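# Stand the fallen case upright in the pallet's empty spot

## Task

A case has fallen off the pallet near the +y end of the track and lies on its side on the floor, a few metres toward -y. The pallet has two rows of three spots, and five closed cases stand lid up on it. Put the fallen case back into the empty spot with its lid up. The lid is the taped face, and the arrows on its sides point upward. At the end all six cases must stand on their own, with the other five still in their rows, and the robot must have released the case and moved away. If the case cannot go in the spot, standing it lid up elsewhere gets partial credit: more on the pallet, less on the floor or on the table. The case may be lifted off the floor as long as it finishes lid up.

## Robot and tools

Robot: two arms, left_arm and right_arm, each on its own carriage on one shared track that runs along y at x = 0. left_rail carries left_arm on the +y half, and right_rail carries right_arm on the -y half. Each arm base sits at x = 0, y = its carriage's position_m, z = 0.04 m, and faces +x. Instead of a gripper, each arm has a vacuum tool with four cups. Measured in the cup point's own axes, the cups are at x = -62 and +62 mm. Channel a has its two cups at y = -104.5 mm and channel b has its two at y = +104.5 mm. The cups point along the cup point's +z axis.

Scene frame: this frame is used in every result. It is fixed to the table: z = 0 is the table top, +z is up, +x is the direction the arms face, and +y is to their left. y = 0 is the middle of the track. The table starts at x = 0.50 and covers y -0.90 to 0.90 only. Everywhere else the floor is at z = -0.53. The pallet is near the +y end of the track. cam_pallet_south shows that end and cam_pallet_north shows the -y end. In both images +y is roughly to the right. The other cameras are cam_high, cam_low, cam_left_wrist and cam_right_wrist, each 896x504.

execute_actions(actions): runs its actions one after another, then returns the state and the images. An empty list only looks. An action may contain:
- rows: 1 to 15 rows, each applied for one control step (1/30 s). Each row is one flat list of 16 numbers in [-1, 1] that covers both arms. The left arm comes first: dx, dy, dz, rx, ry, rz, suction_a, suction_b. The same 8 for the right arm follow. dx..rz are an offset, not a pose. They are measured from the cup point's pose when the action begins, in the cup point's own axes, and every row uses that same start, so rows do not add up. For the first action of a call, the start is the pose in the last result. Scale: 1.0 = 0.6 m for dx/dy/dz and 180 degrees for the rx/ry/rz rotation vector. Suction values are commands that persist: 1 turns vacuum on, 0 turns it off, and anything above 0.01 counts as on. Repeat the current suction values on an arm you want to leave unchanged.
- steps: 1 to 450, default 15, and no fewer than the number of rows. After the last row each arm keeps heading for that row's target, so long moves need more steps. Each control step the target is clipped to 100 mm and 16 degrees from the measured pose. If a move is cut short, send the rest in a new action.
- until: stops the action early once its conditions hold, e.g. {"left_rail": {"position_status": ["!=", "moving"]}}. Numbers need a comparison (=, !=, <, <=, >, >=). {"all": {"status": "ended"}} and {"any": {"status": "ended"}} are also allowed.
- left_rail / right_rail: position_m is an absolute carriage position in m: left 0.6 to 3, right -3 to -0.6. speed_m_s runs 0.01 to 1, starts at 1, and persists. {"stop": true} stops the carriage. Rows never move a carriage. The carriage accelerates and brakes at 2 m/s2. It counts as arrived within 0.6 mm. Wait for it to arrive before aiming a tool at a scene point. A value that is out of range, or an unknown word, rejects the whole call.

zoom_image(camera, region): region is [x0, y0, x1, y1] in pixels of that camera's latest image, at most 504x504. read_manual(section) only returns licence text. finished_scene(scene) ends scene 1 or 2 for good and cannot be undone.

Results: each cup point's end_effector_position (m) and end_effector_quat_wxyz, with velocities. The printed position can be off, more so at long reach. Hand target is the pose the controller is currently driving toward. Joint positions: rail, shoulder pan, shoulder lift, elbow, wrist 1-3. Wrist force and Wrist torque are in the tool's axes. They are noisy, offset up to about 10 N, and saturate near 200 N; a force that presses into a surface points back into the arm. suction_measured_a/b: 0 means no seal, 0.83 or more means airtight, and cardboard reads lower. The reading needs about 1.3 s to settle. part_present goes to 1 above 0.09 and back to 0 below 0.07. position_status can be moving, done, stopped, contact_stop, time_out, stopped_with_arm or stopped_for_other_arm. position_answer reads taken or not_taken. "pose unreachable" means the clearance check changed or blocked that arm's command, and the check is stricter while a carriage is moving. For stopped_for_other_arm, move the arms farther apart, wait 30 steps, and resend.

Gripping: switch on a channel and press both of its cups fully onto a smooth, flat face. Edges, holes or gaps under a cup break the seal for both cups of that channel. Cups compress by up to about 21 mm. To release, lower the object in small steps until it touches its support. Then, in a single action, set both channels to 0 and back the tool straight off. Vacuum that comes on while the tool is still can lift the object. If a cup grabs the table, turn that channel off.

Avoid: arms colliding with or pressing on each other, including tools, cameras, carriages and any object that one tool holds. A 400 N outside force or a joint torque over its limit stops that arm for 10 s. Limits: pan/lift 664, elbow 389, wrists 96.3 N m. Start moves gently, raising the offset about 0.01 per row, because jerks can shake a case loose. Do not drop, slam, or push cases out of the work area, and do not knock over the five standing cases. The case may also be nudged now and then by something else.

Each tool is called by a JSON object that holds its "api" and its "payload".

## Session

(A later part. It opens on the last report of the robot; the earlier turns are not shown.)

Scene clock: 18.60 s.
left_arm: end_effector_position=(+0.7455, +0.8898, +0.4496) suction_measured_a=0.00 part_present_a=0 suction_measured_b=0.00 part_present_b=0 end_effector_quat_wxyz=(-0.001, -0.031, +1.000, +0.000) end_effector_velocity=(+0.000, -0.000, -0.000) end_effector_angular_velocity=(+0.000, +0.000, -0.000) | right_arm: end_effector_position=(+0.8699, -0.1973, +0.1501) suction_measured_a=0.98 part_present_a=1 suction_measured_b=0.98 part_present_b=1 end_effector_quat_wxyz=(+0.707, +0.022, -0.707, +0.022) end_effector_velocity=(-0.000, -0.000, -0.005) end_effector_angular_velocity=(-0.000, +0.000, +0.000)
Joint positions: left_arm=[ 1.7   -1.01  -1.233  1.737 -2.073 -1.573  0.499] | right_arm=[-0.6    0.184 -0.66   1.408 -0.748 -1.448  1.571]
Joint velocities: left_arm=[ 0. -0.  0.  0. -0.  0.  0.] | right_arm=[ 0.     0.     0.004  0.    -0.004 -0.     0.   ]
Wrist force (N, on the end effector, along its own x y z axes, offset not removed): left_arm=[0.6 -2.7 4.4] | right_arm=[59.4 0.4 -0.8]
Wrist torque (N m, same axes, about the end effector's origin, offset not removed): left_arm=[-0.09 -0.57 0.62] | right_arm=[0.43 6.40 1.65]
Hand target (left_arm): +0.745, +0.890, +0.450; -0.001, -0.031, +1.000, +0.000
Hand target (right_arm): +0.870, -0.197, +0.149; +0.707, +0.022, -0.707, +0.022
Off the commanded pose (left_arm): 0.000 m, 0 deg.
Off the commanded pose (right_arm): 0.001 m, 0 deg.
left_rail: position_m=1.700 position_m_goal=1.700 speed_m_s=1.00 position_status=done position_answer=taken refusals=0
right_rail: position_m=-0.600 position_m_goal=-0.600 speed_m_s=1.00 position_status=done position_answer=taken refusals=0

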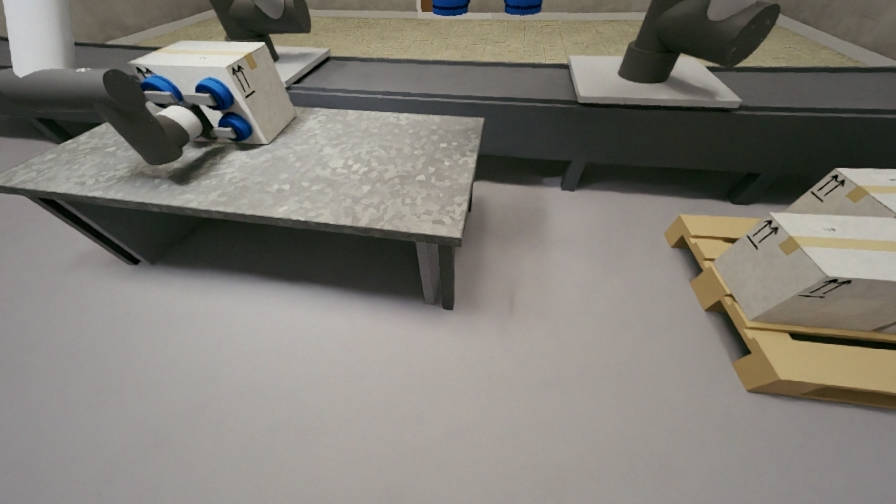

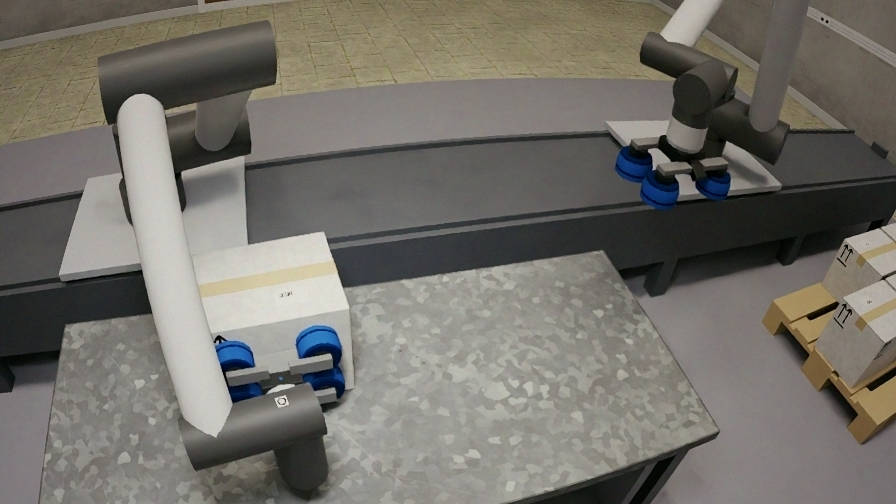

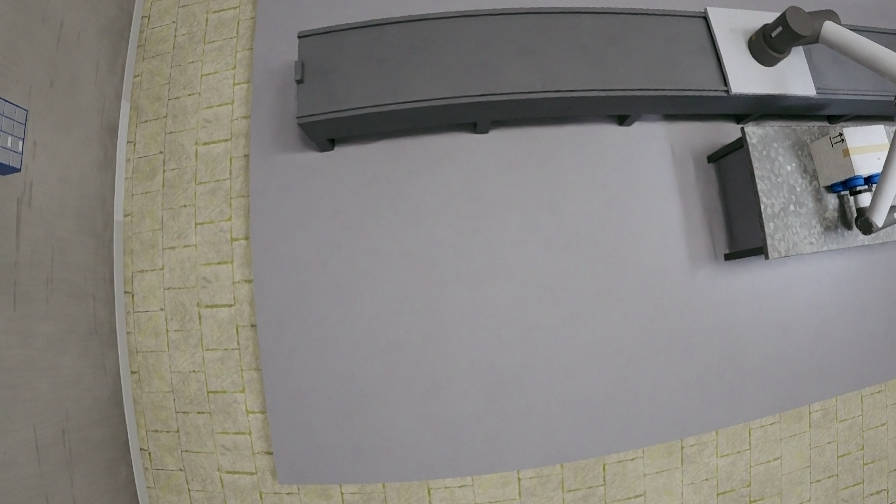

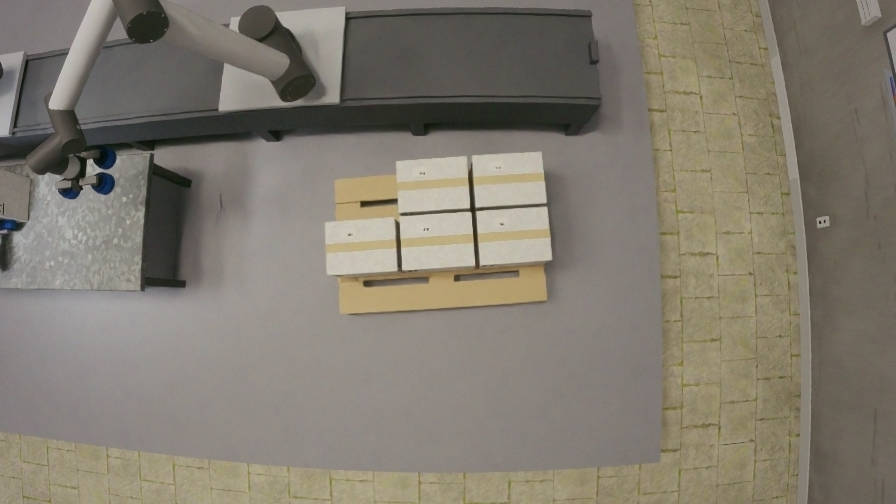

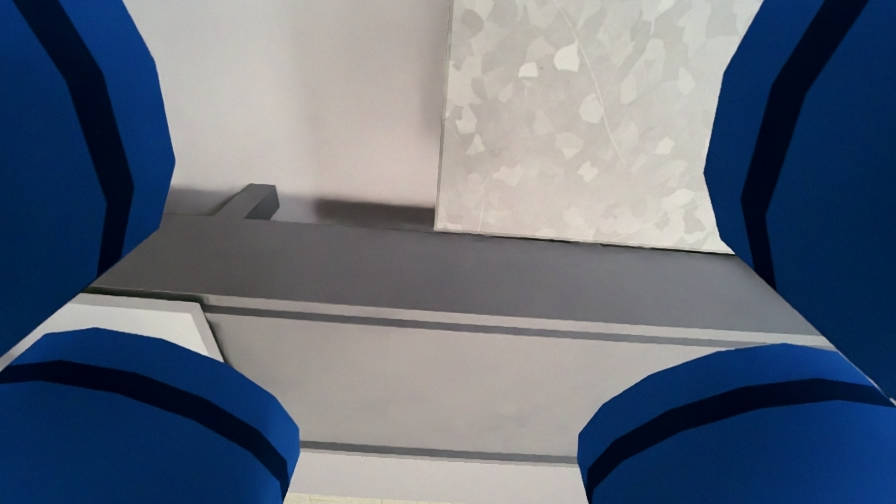

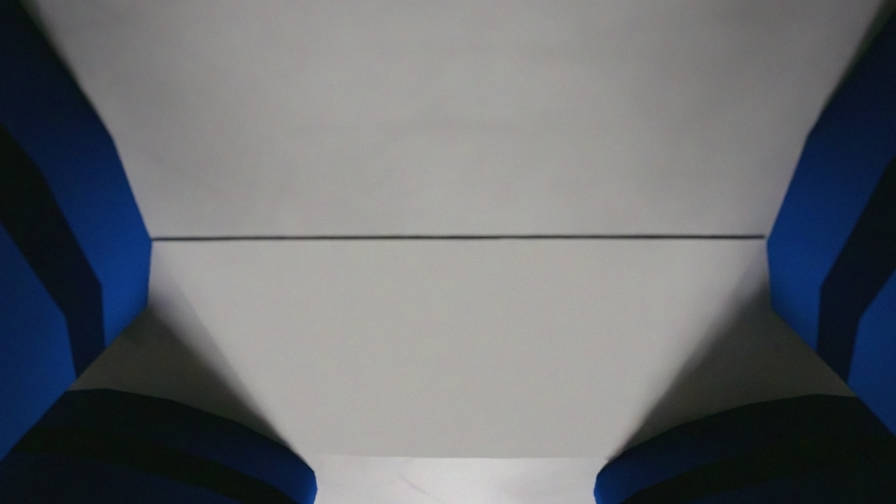

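{"api": "execute_actions", "payload": {"actions": [{"rows":[[0,0,0,0,0,0,0,0,-0.0036,0,0,0,0,0,1,1]],"steps":6}]}}

Scene clock: 18.93 s.
left_arm: end_effector_position=(+0.7455, +0.8898, +0.4496) suction_measured_a=0.00 part_present_a=0 suction_measured_b=0.00 part_present_b=0 end_effector_quat_wxyz=(-0.001, -0.031, +1.000, +0.000) end_effector_velocity=(+0.000, +0.000, -0.000) end_effector_angular_velocity=(+0.000, +0.000, -0.000) | right_arm: end_effector_position=(+0.8698, -0.1973, +0.1484) suction_measured_a=0.98 part_present_a=1 suction_measured_b=0.98 part_present_b=1 end_effector_quat_wxyz=(+0.707, +0.022, -0.707, +0.022) end_effector_velocity=(-0.000, -0.000, -0.004) end_effector_angular_velocity=(-0.000, +0.000, +0.000)
Joint positions: left_arm=[ 1.7   -1.01  -1.233  1.737 -2.073 -1.573  0.499] | right_arm=[-0.6    0.184 -0.659  1.408 -0.749 -1.448  1.571]
Joint velocities: left_arm=[ 0.  0.  0. -0.  0. -0.  0.] | right_arm=[ 0.     0.     0.003  0.    -0.003 -0.     0.   ]
Wrist force (N, on the end effector, along its own x y z axes, offset not removed): left_arm=[1.7 -3.7 6.2] | right_arm=[59.9 -2.4 0.5]
Wrist torque (N m, same axes, about the end effector's origin, offset not removed): left_arm=[-0.27 -0.70 0.63] | right_arm=[0.08 6.28 1.57]
Hand target (left_arm): +0.745, +0.890, +0.450; -0.001, -0.031, +1.000, +0.000
Hand target (right_arm): +0.870, -0.197, +0.148; +0.707, +0.022, -0.707, +0.022
Off the commanded pose (left_arm): 0.000 m, 0 deg.
Off the commanded pose (right_arm): 0.001 m, 0 deg.
left_rail: position_m=1.700 position_m_goal=1.700 speed_m_s=1.00 position_status=done position_answer=taken refusals=0
right_rail: position_m=-0.600 position_m_goal=-0.600 speed_m_s=1.00 position_status=done position_answer=taken refusals=0

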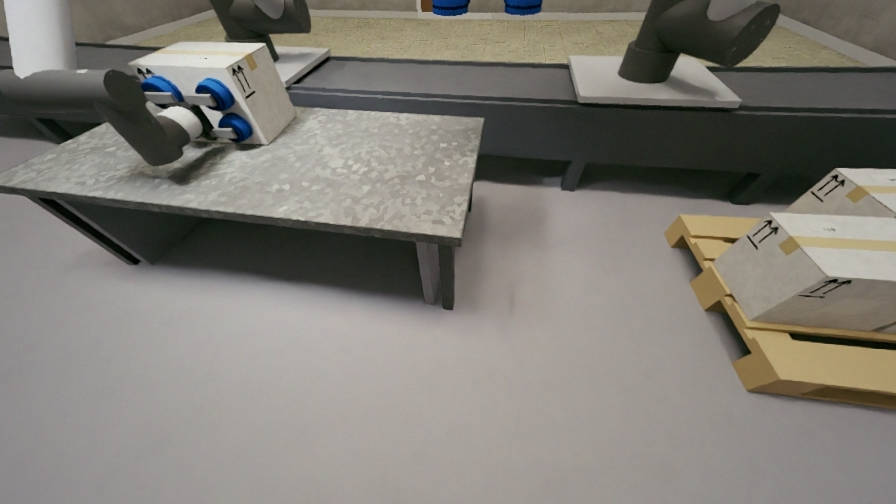

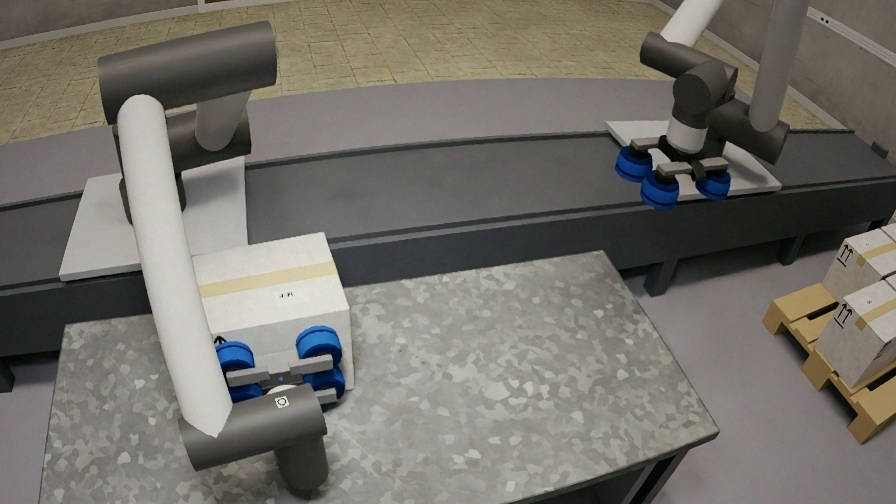

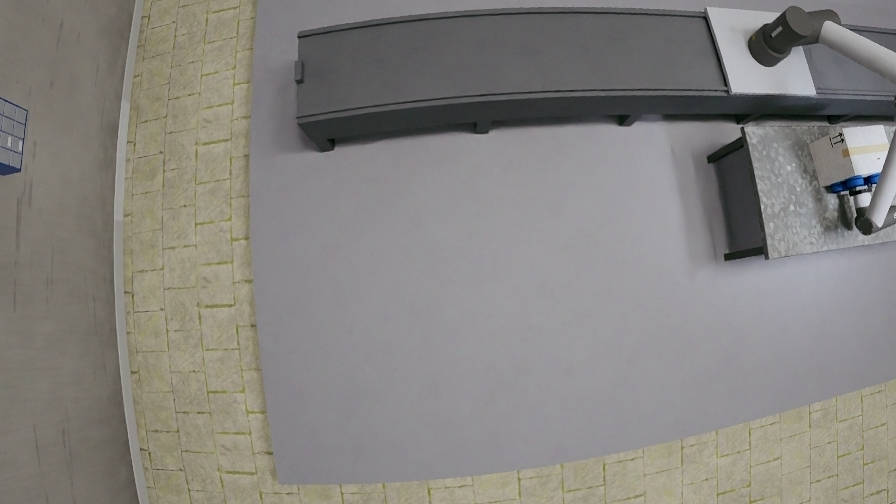

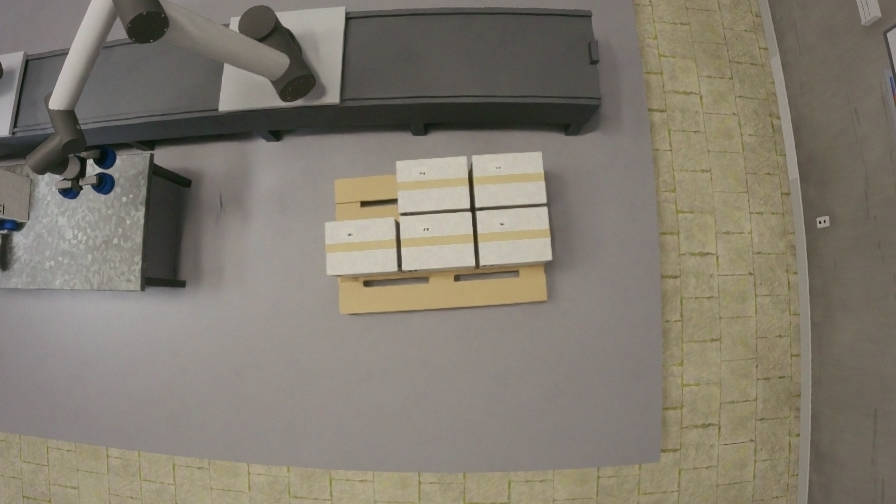

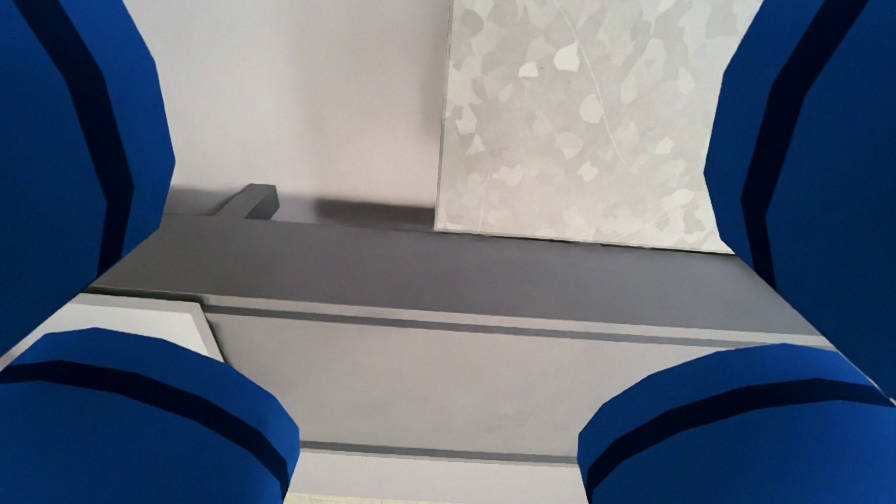

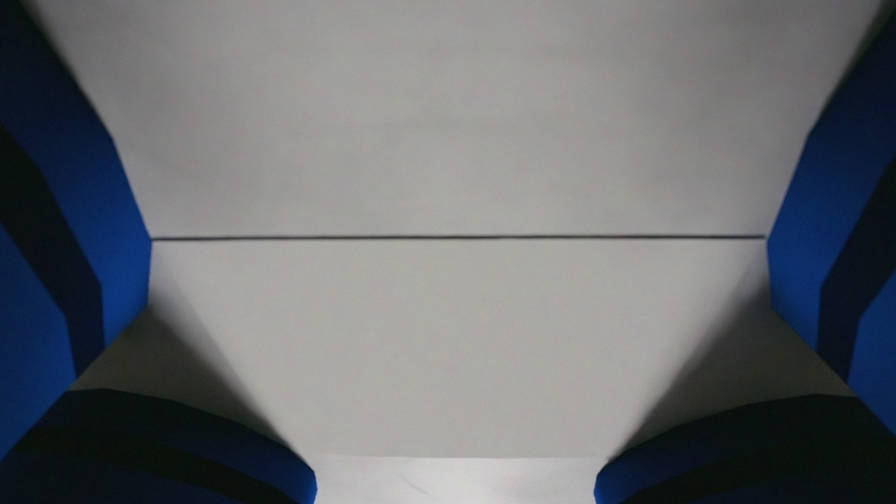

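{"api": "execute_actions", "payload": {"actions": [{"rows":[[0,0,0,0,0,0,0,0,-0.0034,0,0,0,0,0,1,1]],"steps":6}]}}

Scene clock: 19.30 s.
left_arm: end_effector_position=(+0.7455, +0.8898, +0.4496) suction_measured_a=0.00 part_present_a=0 suction_measured_b=0.00 part_present_b=0 end_effector_quat_wxyz=(-0.001, -0.031, +1.000, +0.000) end_effector_velocity=(+0.000, +0.000, +0.000) end_effector_angular_velocity=(-0.000, -0.000, +0.000) | right_arm: end_effector_position=(+0.8698, -0.1973, +0.1473) suction_measured_a=0.98 part_present_a=1 suction_measured_b=0.98 part_present_b=1 end_effector_quat_wxyz=(+0.707, +0.022, -0.707, +0.022) end_effector_velocity=(+0.000, +0.000, -0.002) end_effector_angular_velocity=(-0.001, -0.000, -0.000)
Joint positions: left_arm=[ 1.7   -1.01  -1.233  1.737 -2.073 -1.573  0.499] | right_arm=[-0.6    0.184 -0.658  1.408 -0.75  -1.448  1.571]
Joint velocities: left_arm=[ 0. -0. -0. -0. -0.  0. -0.] | right_arm=[ 0.    -0.     0.002  0.    -0.002  0.     0.001]
Wrist force (N, on the end effector, along its own x y z axes, offset not removed): left_arm=[1.3 -3.8 5.2] | right_arm=[125.1 20.8 -21.0]
Wrist torque (N m, same axes, about the end effector's origin, offset not removed): left_arm=[-0.16 -0.61 0.60] | right_arm=[3.30 3.23 10.09]
Hand target (left_arm): +0.745, +0.890, +0.450; -0.001, -0.031, +1.000, +0.000
Hand target (right_arm): +0.870, -0.197, +0.146; +0.707, +0.022, -0.707, +0.022
Off the commanded pose (left_arm): 0.000 m, 0 deg.
Off the commanded pose (right_arm): 0.001 m, 0 deg.
left_rail: position_m=1.700 position_m_goal=1.700 speed_m_s=1.00 position_status=done position_answer=taken refusals=0
right_rail: position_m=-0.600 position_m_goal=-0.600 speed_m_s=1.00 position_status=done position_answer=taken refusals=0

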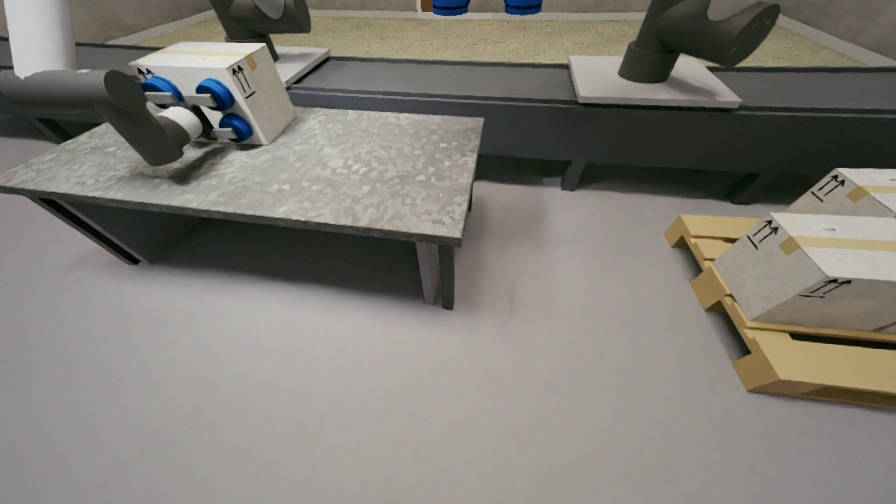

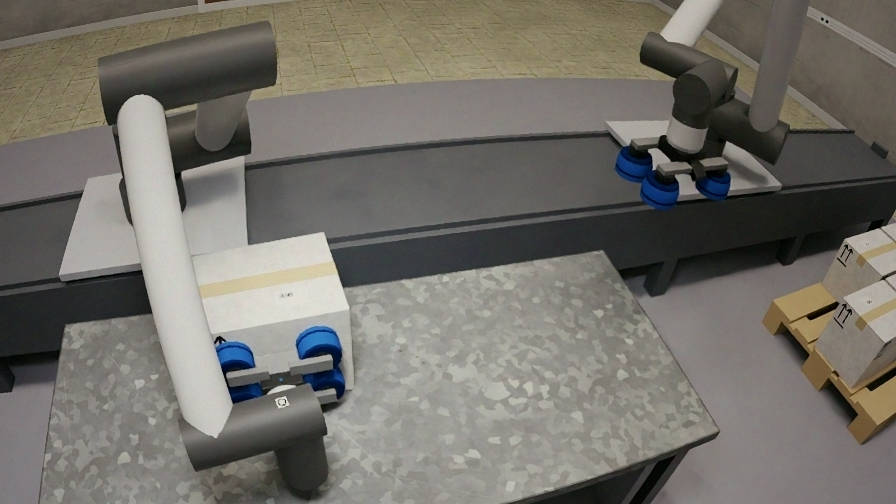

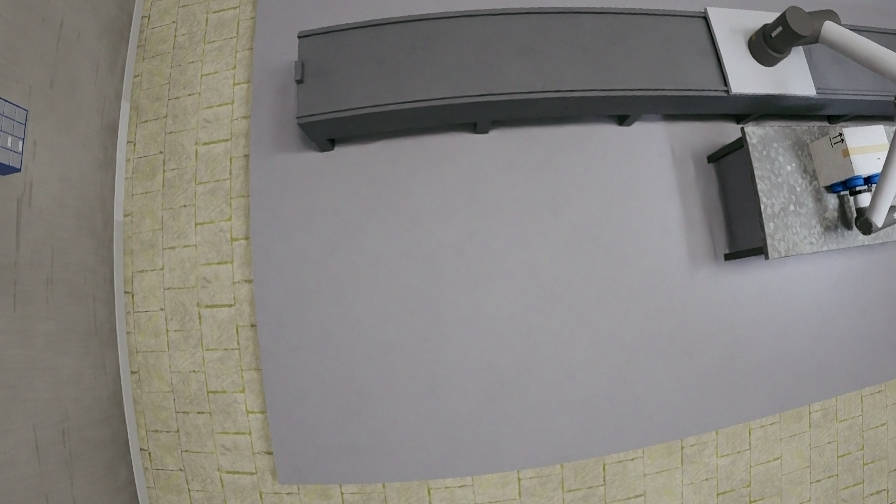

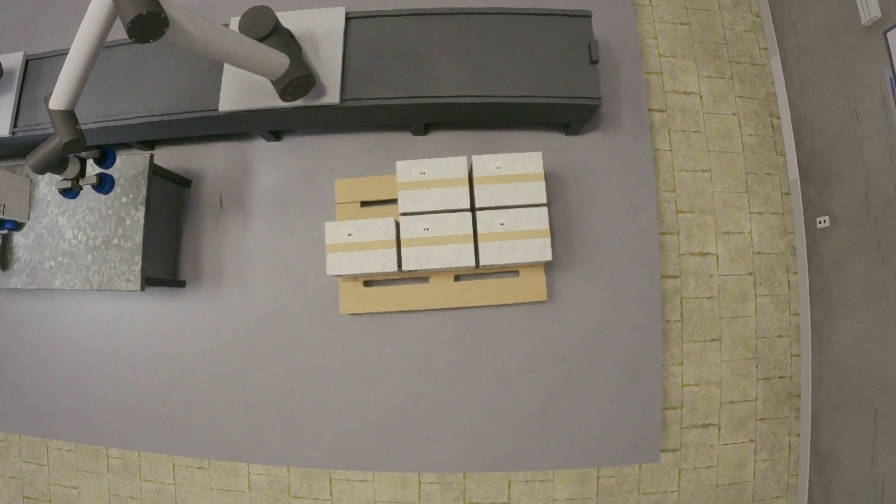

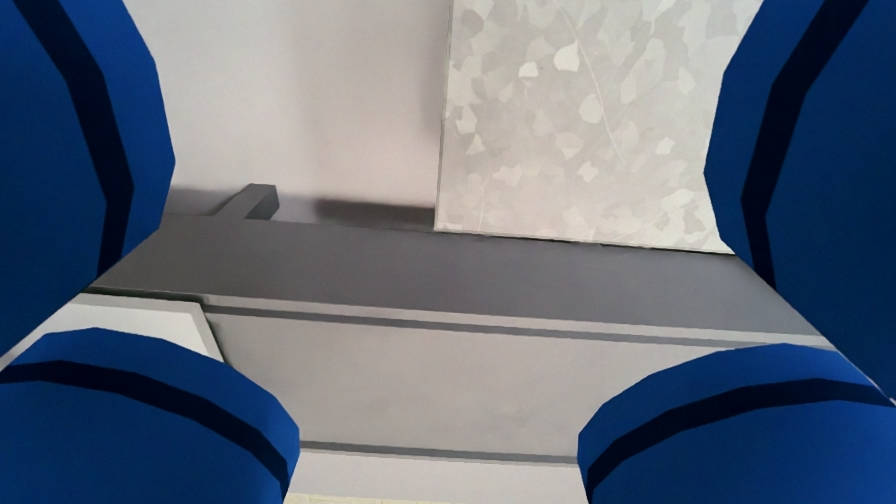

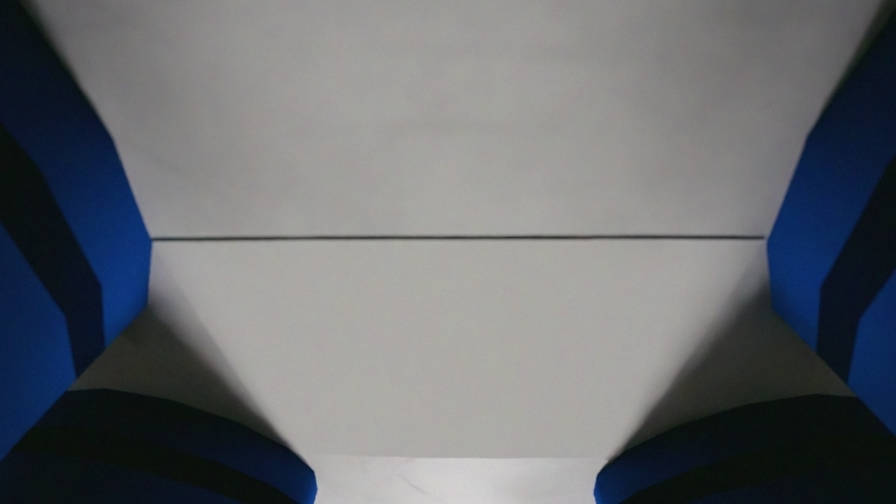

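The case is resting on the table. Releasing, backing off, then swapping the carriages.

{"api": "execute_actions", "payload": {"actions": [{"rows":[[0,0,0,0,0,0,0,0,0,0,-0.004,0,0,0,0,0],[0,0,0,0,0,0,0,0,0,0,-0.01,0,0,0,0,0],[0,0,0,0,0,0,0,0,0,0,-0.018,0,0,0,0,0],[0,0,0,0,0,0,0,0,0,0,-0.028,0,0,0,0,0],[0,0,0,0,0,0,0,0,0,0,-0.04,0,0,0,0,0],[0,0,0,0,0,0,0,0,0,0,-0.054,0,0,0,0,0],[0,0,0,0,0,0,0,0,0,0,-0.07,0,0,0,0,0],[0,0,0,0,0,0,0,0,0,0,-0.088,0,0,0,0,0],[0,0,0,0,0,0,0,0,0.005,0,-0.105,0,0,0,0,0],[0,0,0,0,0,0,0,0,0.012,0,-0.12,0,0,0,0,0],[0,0,0,0,0,0,0,0,0.022,0,-0.132,0,0,0,0,0],[0,0,0,0,0,0,0,0,0.03,0,-0.14,0,0,0,0,0]],"steps":14},{"right_rail":{"position_m":-2.0},"left_rail":{"position_m":0.6},"steps":2}]}}

Scene clock: 20.27 s.
left_arm: end_effector_position=(+0.7455, +0.8887, +0.4496) suction_measured_a=0.00 part_present_a=0 suction_measured_b=0.00 part_present_b=0 end_effector_quat_wxyz=(-0.001, -0.031, +1.000, +0.000) end_effector_velocity=(+0.001, -0.057, +0.002) end_effector_angular_velocity=(-0.001, -0.001, +0.001) | right_arm: end_effector_position=(+0.9385, -0.1950, +0.1593) suction_measured_a=0.00 part_present_a=0 suction_measured_b=0.00 part_present_b=0 end_effector_quat_wxyz=(+0.706, +0.022, -0.707, +0.021) end_effector_velocity=(+0.110, -0.050, +0.046) end_effector_angular_velocity=(-0.002, +0.003, +0.004)
Joint positions: left_arm=[ 1.699 -1.01  -1.233  1.737 -2.073 -1.572  0.499] | right_arm=[-0.601  0.177 -0.607  1.272 -0.666 -1.454  1.571]
Joint velocities: left_arm=[-0.058  0.001 -0.002 -0.     0.     0.    -0.   ] | right_arm=[-0.063 -0.005  0.072 -0.239  0.17  -0.009  0.001]
Wrist force (N, on the end effector, along its own x y z axes, offset not removed): left_arm=[3.4 1.5 4.8] | right_arm=[3.4 4.9 -3.7]
Wrist torque (N m, same axes, about the end effector's origin, offset not removed): left_arm=[0.32 -0.93 0.63] | right_arm=[0.76 -0.82 0.34]
Hand target (left_arm): +0.745, +0.883, +0.450; -0.001, -0.031, +1.000, +0.000
Hand target (right_arm): +0.953, -0.199, +0.165; +0.707, +0.022, -0.707, +0.022
Off the commanded pose (left_arm): 0.000 m, 0 deg.
Off the commanded pose (right_arm): 0.016 m, 0 deg.
left_rail: position_m=1.699 position_m_goal=0.600 speed_m_s=1.00 position_status=moving position_answer=taken refusals=0
right_rail: position_m=-0.601 position_m_goal=-2.000 speed_m_s=1.00 position_status=moving position_answer=taken refusals=0

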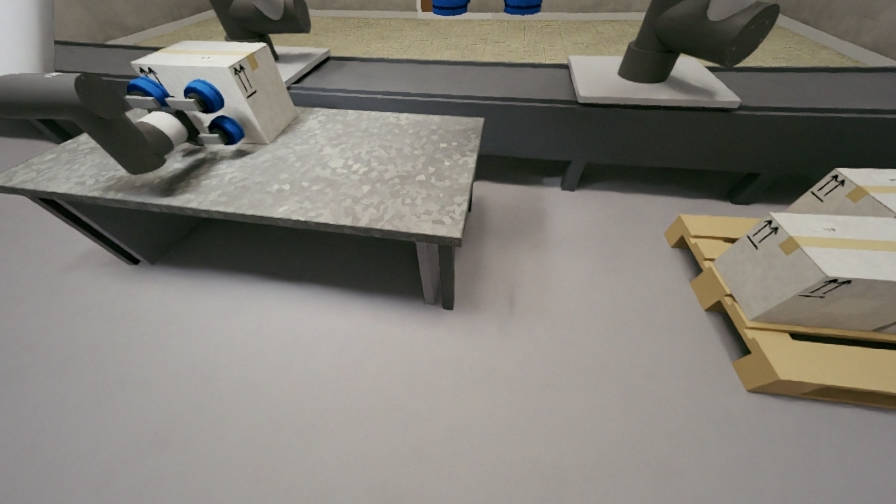

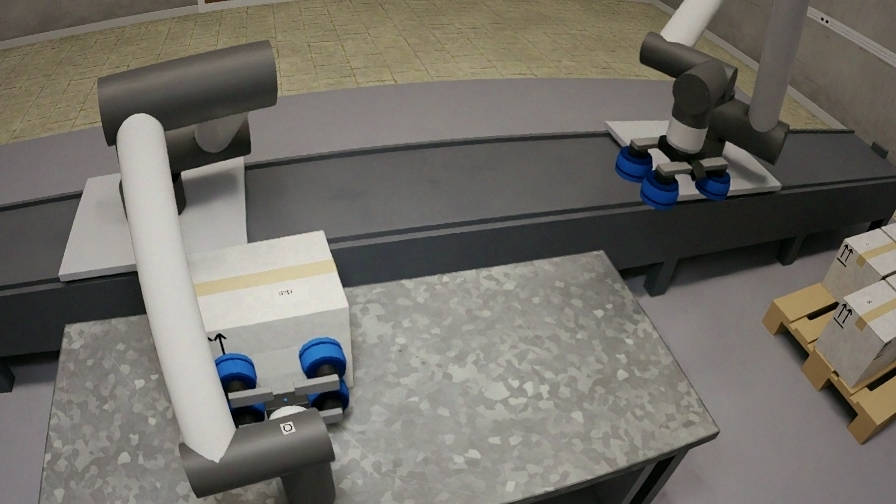

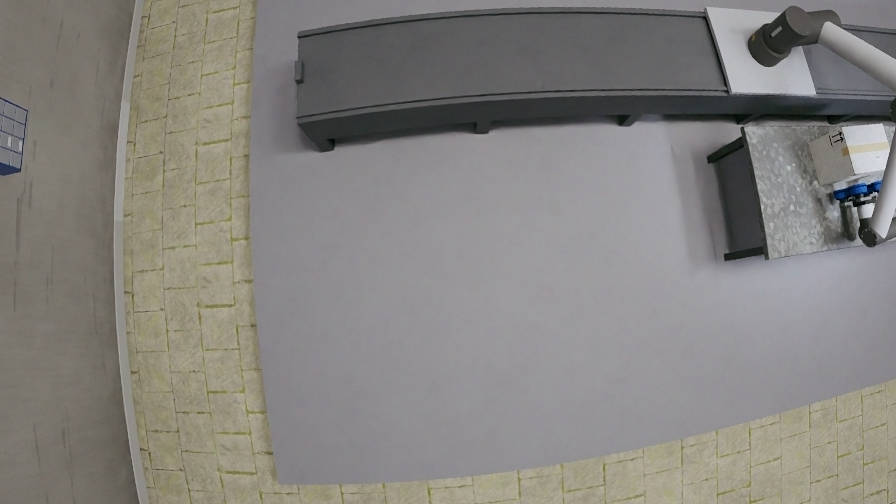

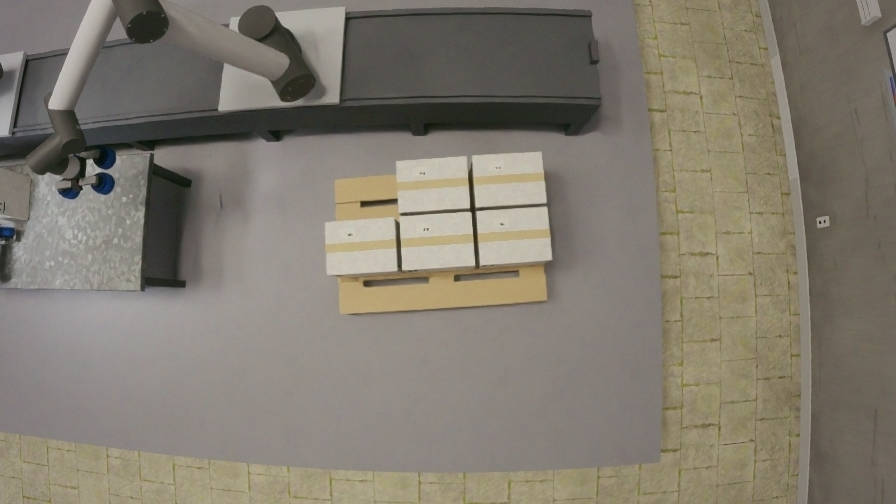

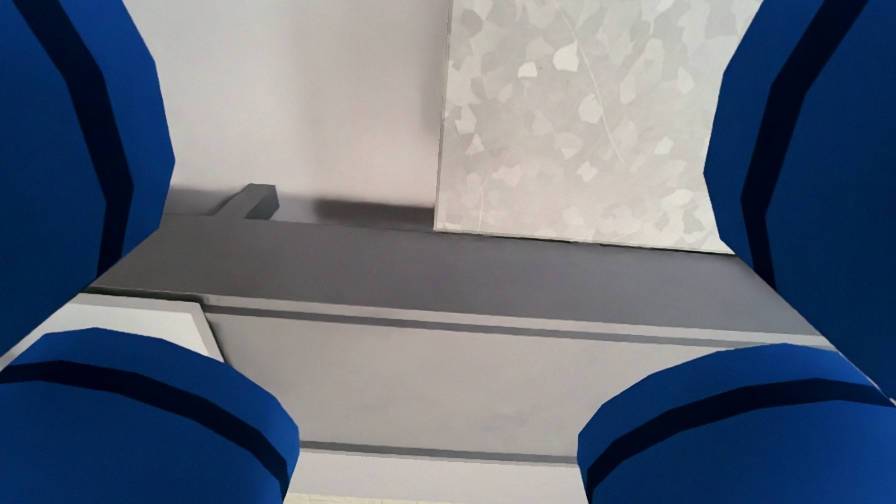

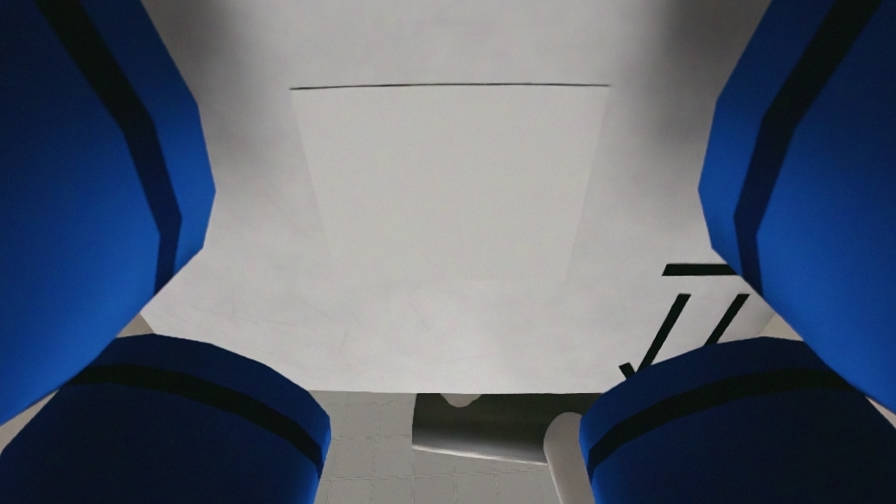

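{"api": "execute_actions", "payload": {"actions": [{"steps":30,"until":{"left_rail":{"position_status":["!=","moving"]}}}]}}

Scene clock: 21.87 s.
left_arm: end_effector_position=(+0.7455, -0.2104, +0.4495) suction_measured_a=0.00 part_present_a=0 suction_measured_b=0.00 part_present_b=0 end_effector_quat_wxyz=(-0.001, -0.031, +1.000, +0.000) end_effector_velocity=(+0.001, +0.001, +0.001) end_effector_angular_velocity=(-0.001, -0.000, +0.001) | right_arm: end_effector_position=(+0.9537, -1.5228, +0.1652) suction_measured_a=0.00 part_present_a=0 suction_measured_b=0.00 part_present_b=0 end_effector_quat_wxyz=(+0.707, +0.022, -0.707, +0.022) end_effector_velocity=(+0.000, -0.532, -0.000) end_effector_angular_velocity=(-0.000, +0.000, -0.000)
Joint positions: left_arm=[ 0.6   -1.01  -1.233  1.737 -2.073 -1.572  0.499] | right_arm=[-1.93   0.176 -0.597  1.238 -0.641 -1.456  1.571]
Joint velocities: left_arm=[ 0.     0.001 -0.001 -0.     0.    -0.     0.   ] | right_arm=[-0.532 -0.     0.    -0.     0.    -0.     0.   ]
Wrist force (N, on the end effector, along its own x y z axes, offset not removed): left_arm=[2.4 -1.5 2.9] | right_arm=[5.9 -4.5 1.8]
Wrist torque (N m, same axes, about the end effector's origin, offset not removed): left_arm=[0.15 -0.82 0.68] | right_arm=[-0.15 -1.14 0.35]
Hand target (left_arm): +0.745, -0.210, +0.450; -0.001, -0.031, +1.000, +0.000
Hand target (right_arm): +0.954, -1.546, +0.165; +0.707, +0.022, -0.707, +0.022
Off the commanded pose (left_arm): 0.000 m, 0 deg.
Off the commanded pose (right_arm): 0.000 m, 0 deg.
left_rail: position_m=0.600 position_m_goal=0.600 speed_m_s=1.00 position_status=done position_answer=taken refusals=0
right_rail: position_m=-1.930 position_m_goal=-2.000 speed_m_s=1.00 position_status=moving position_answer=taken refusals=0

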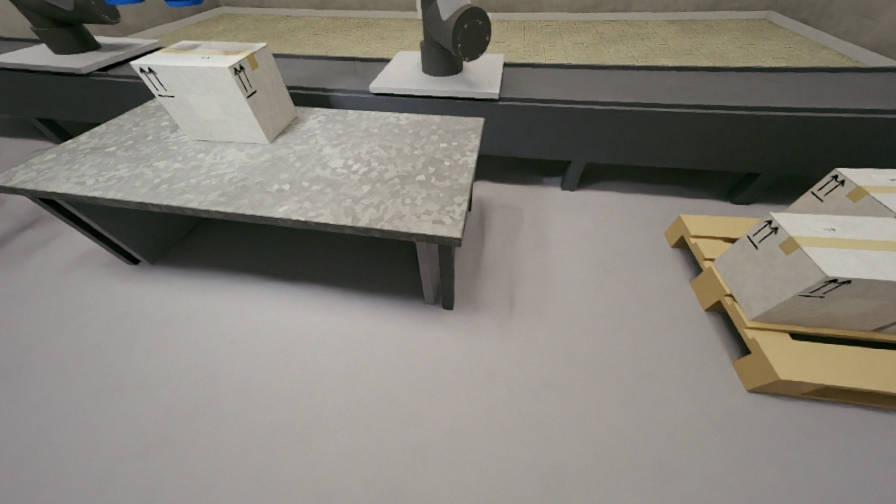

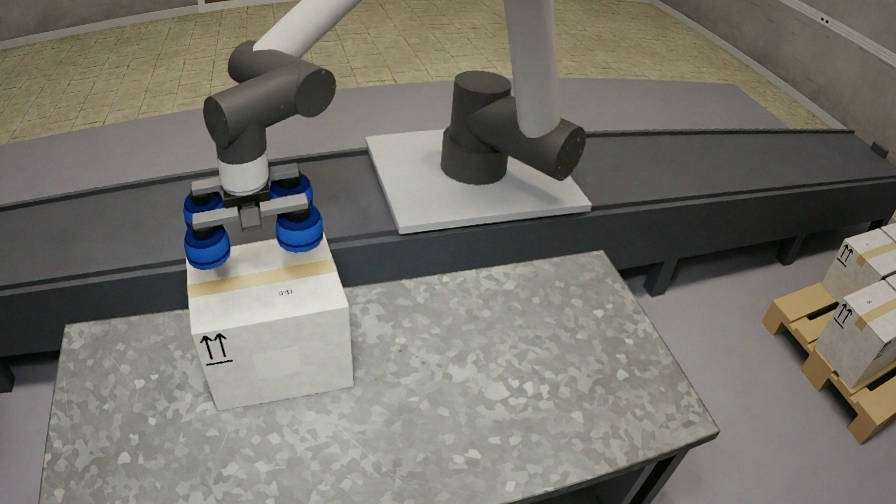

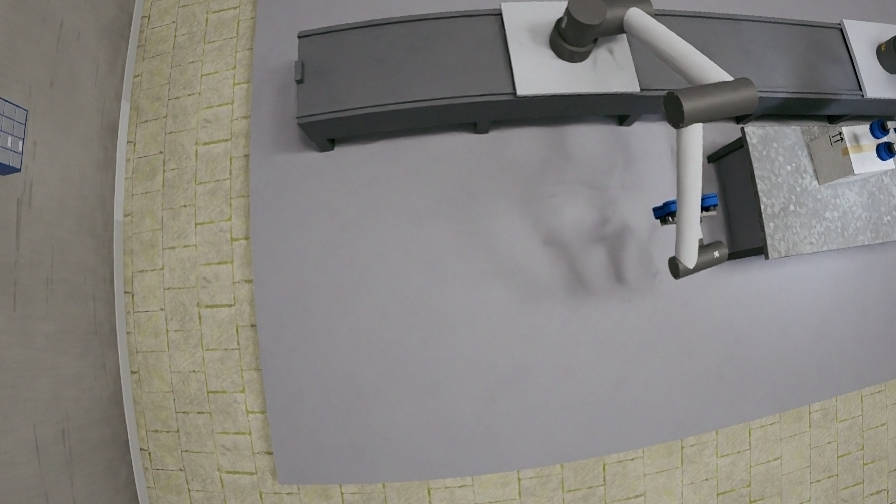

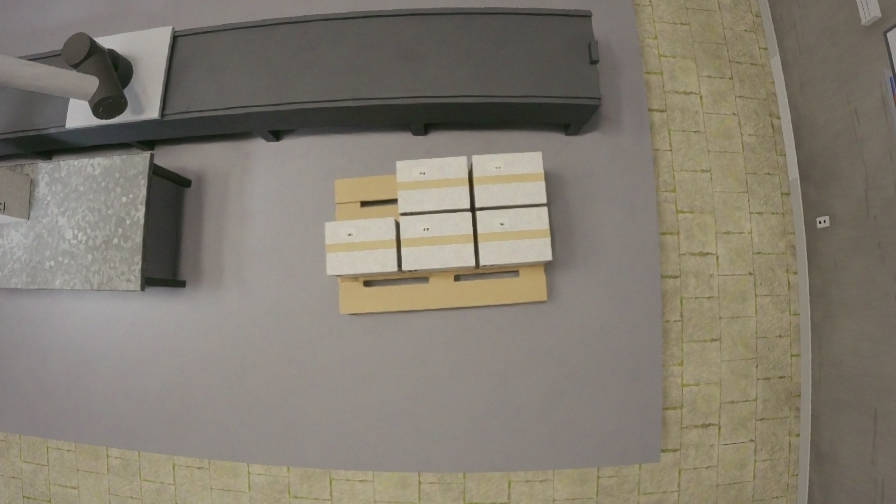

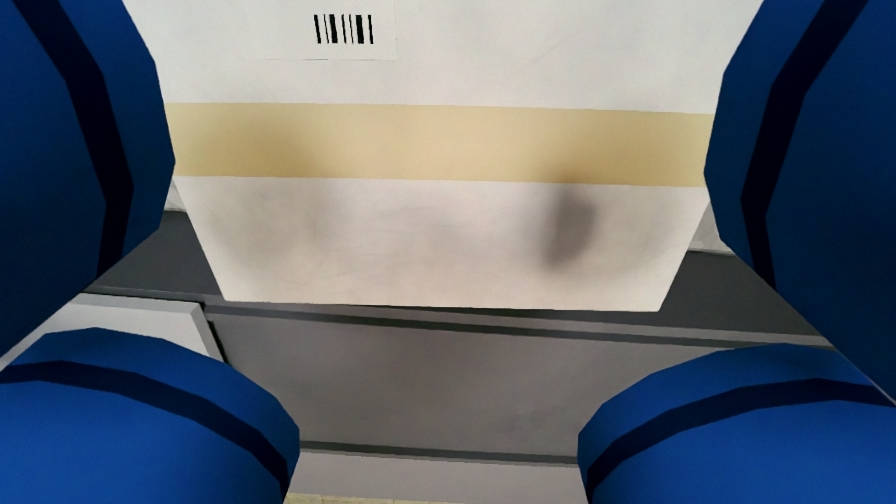

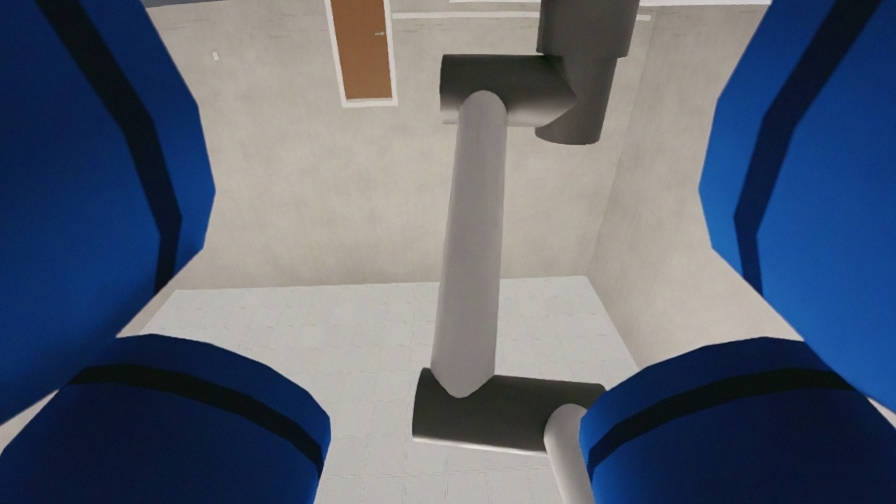

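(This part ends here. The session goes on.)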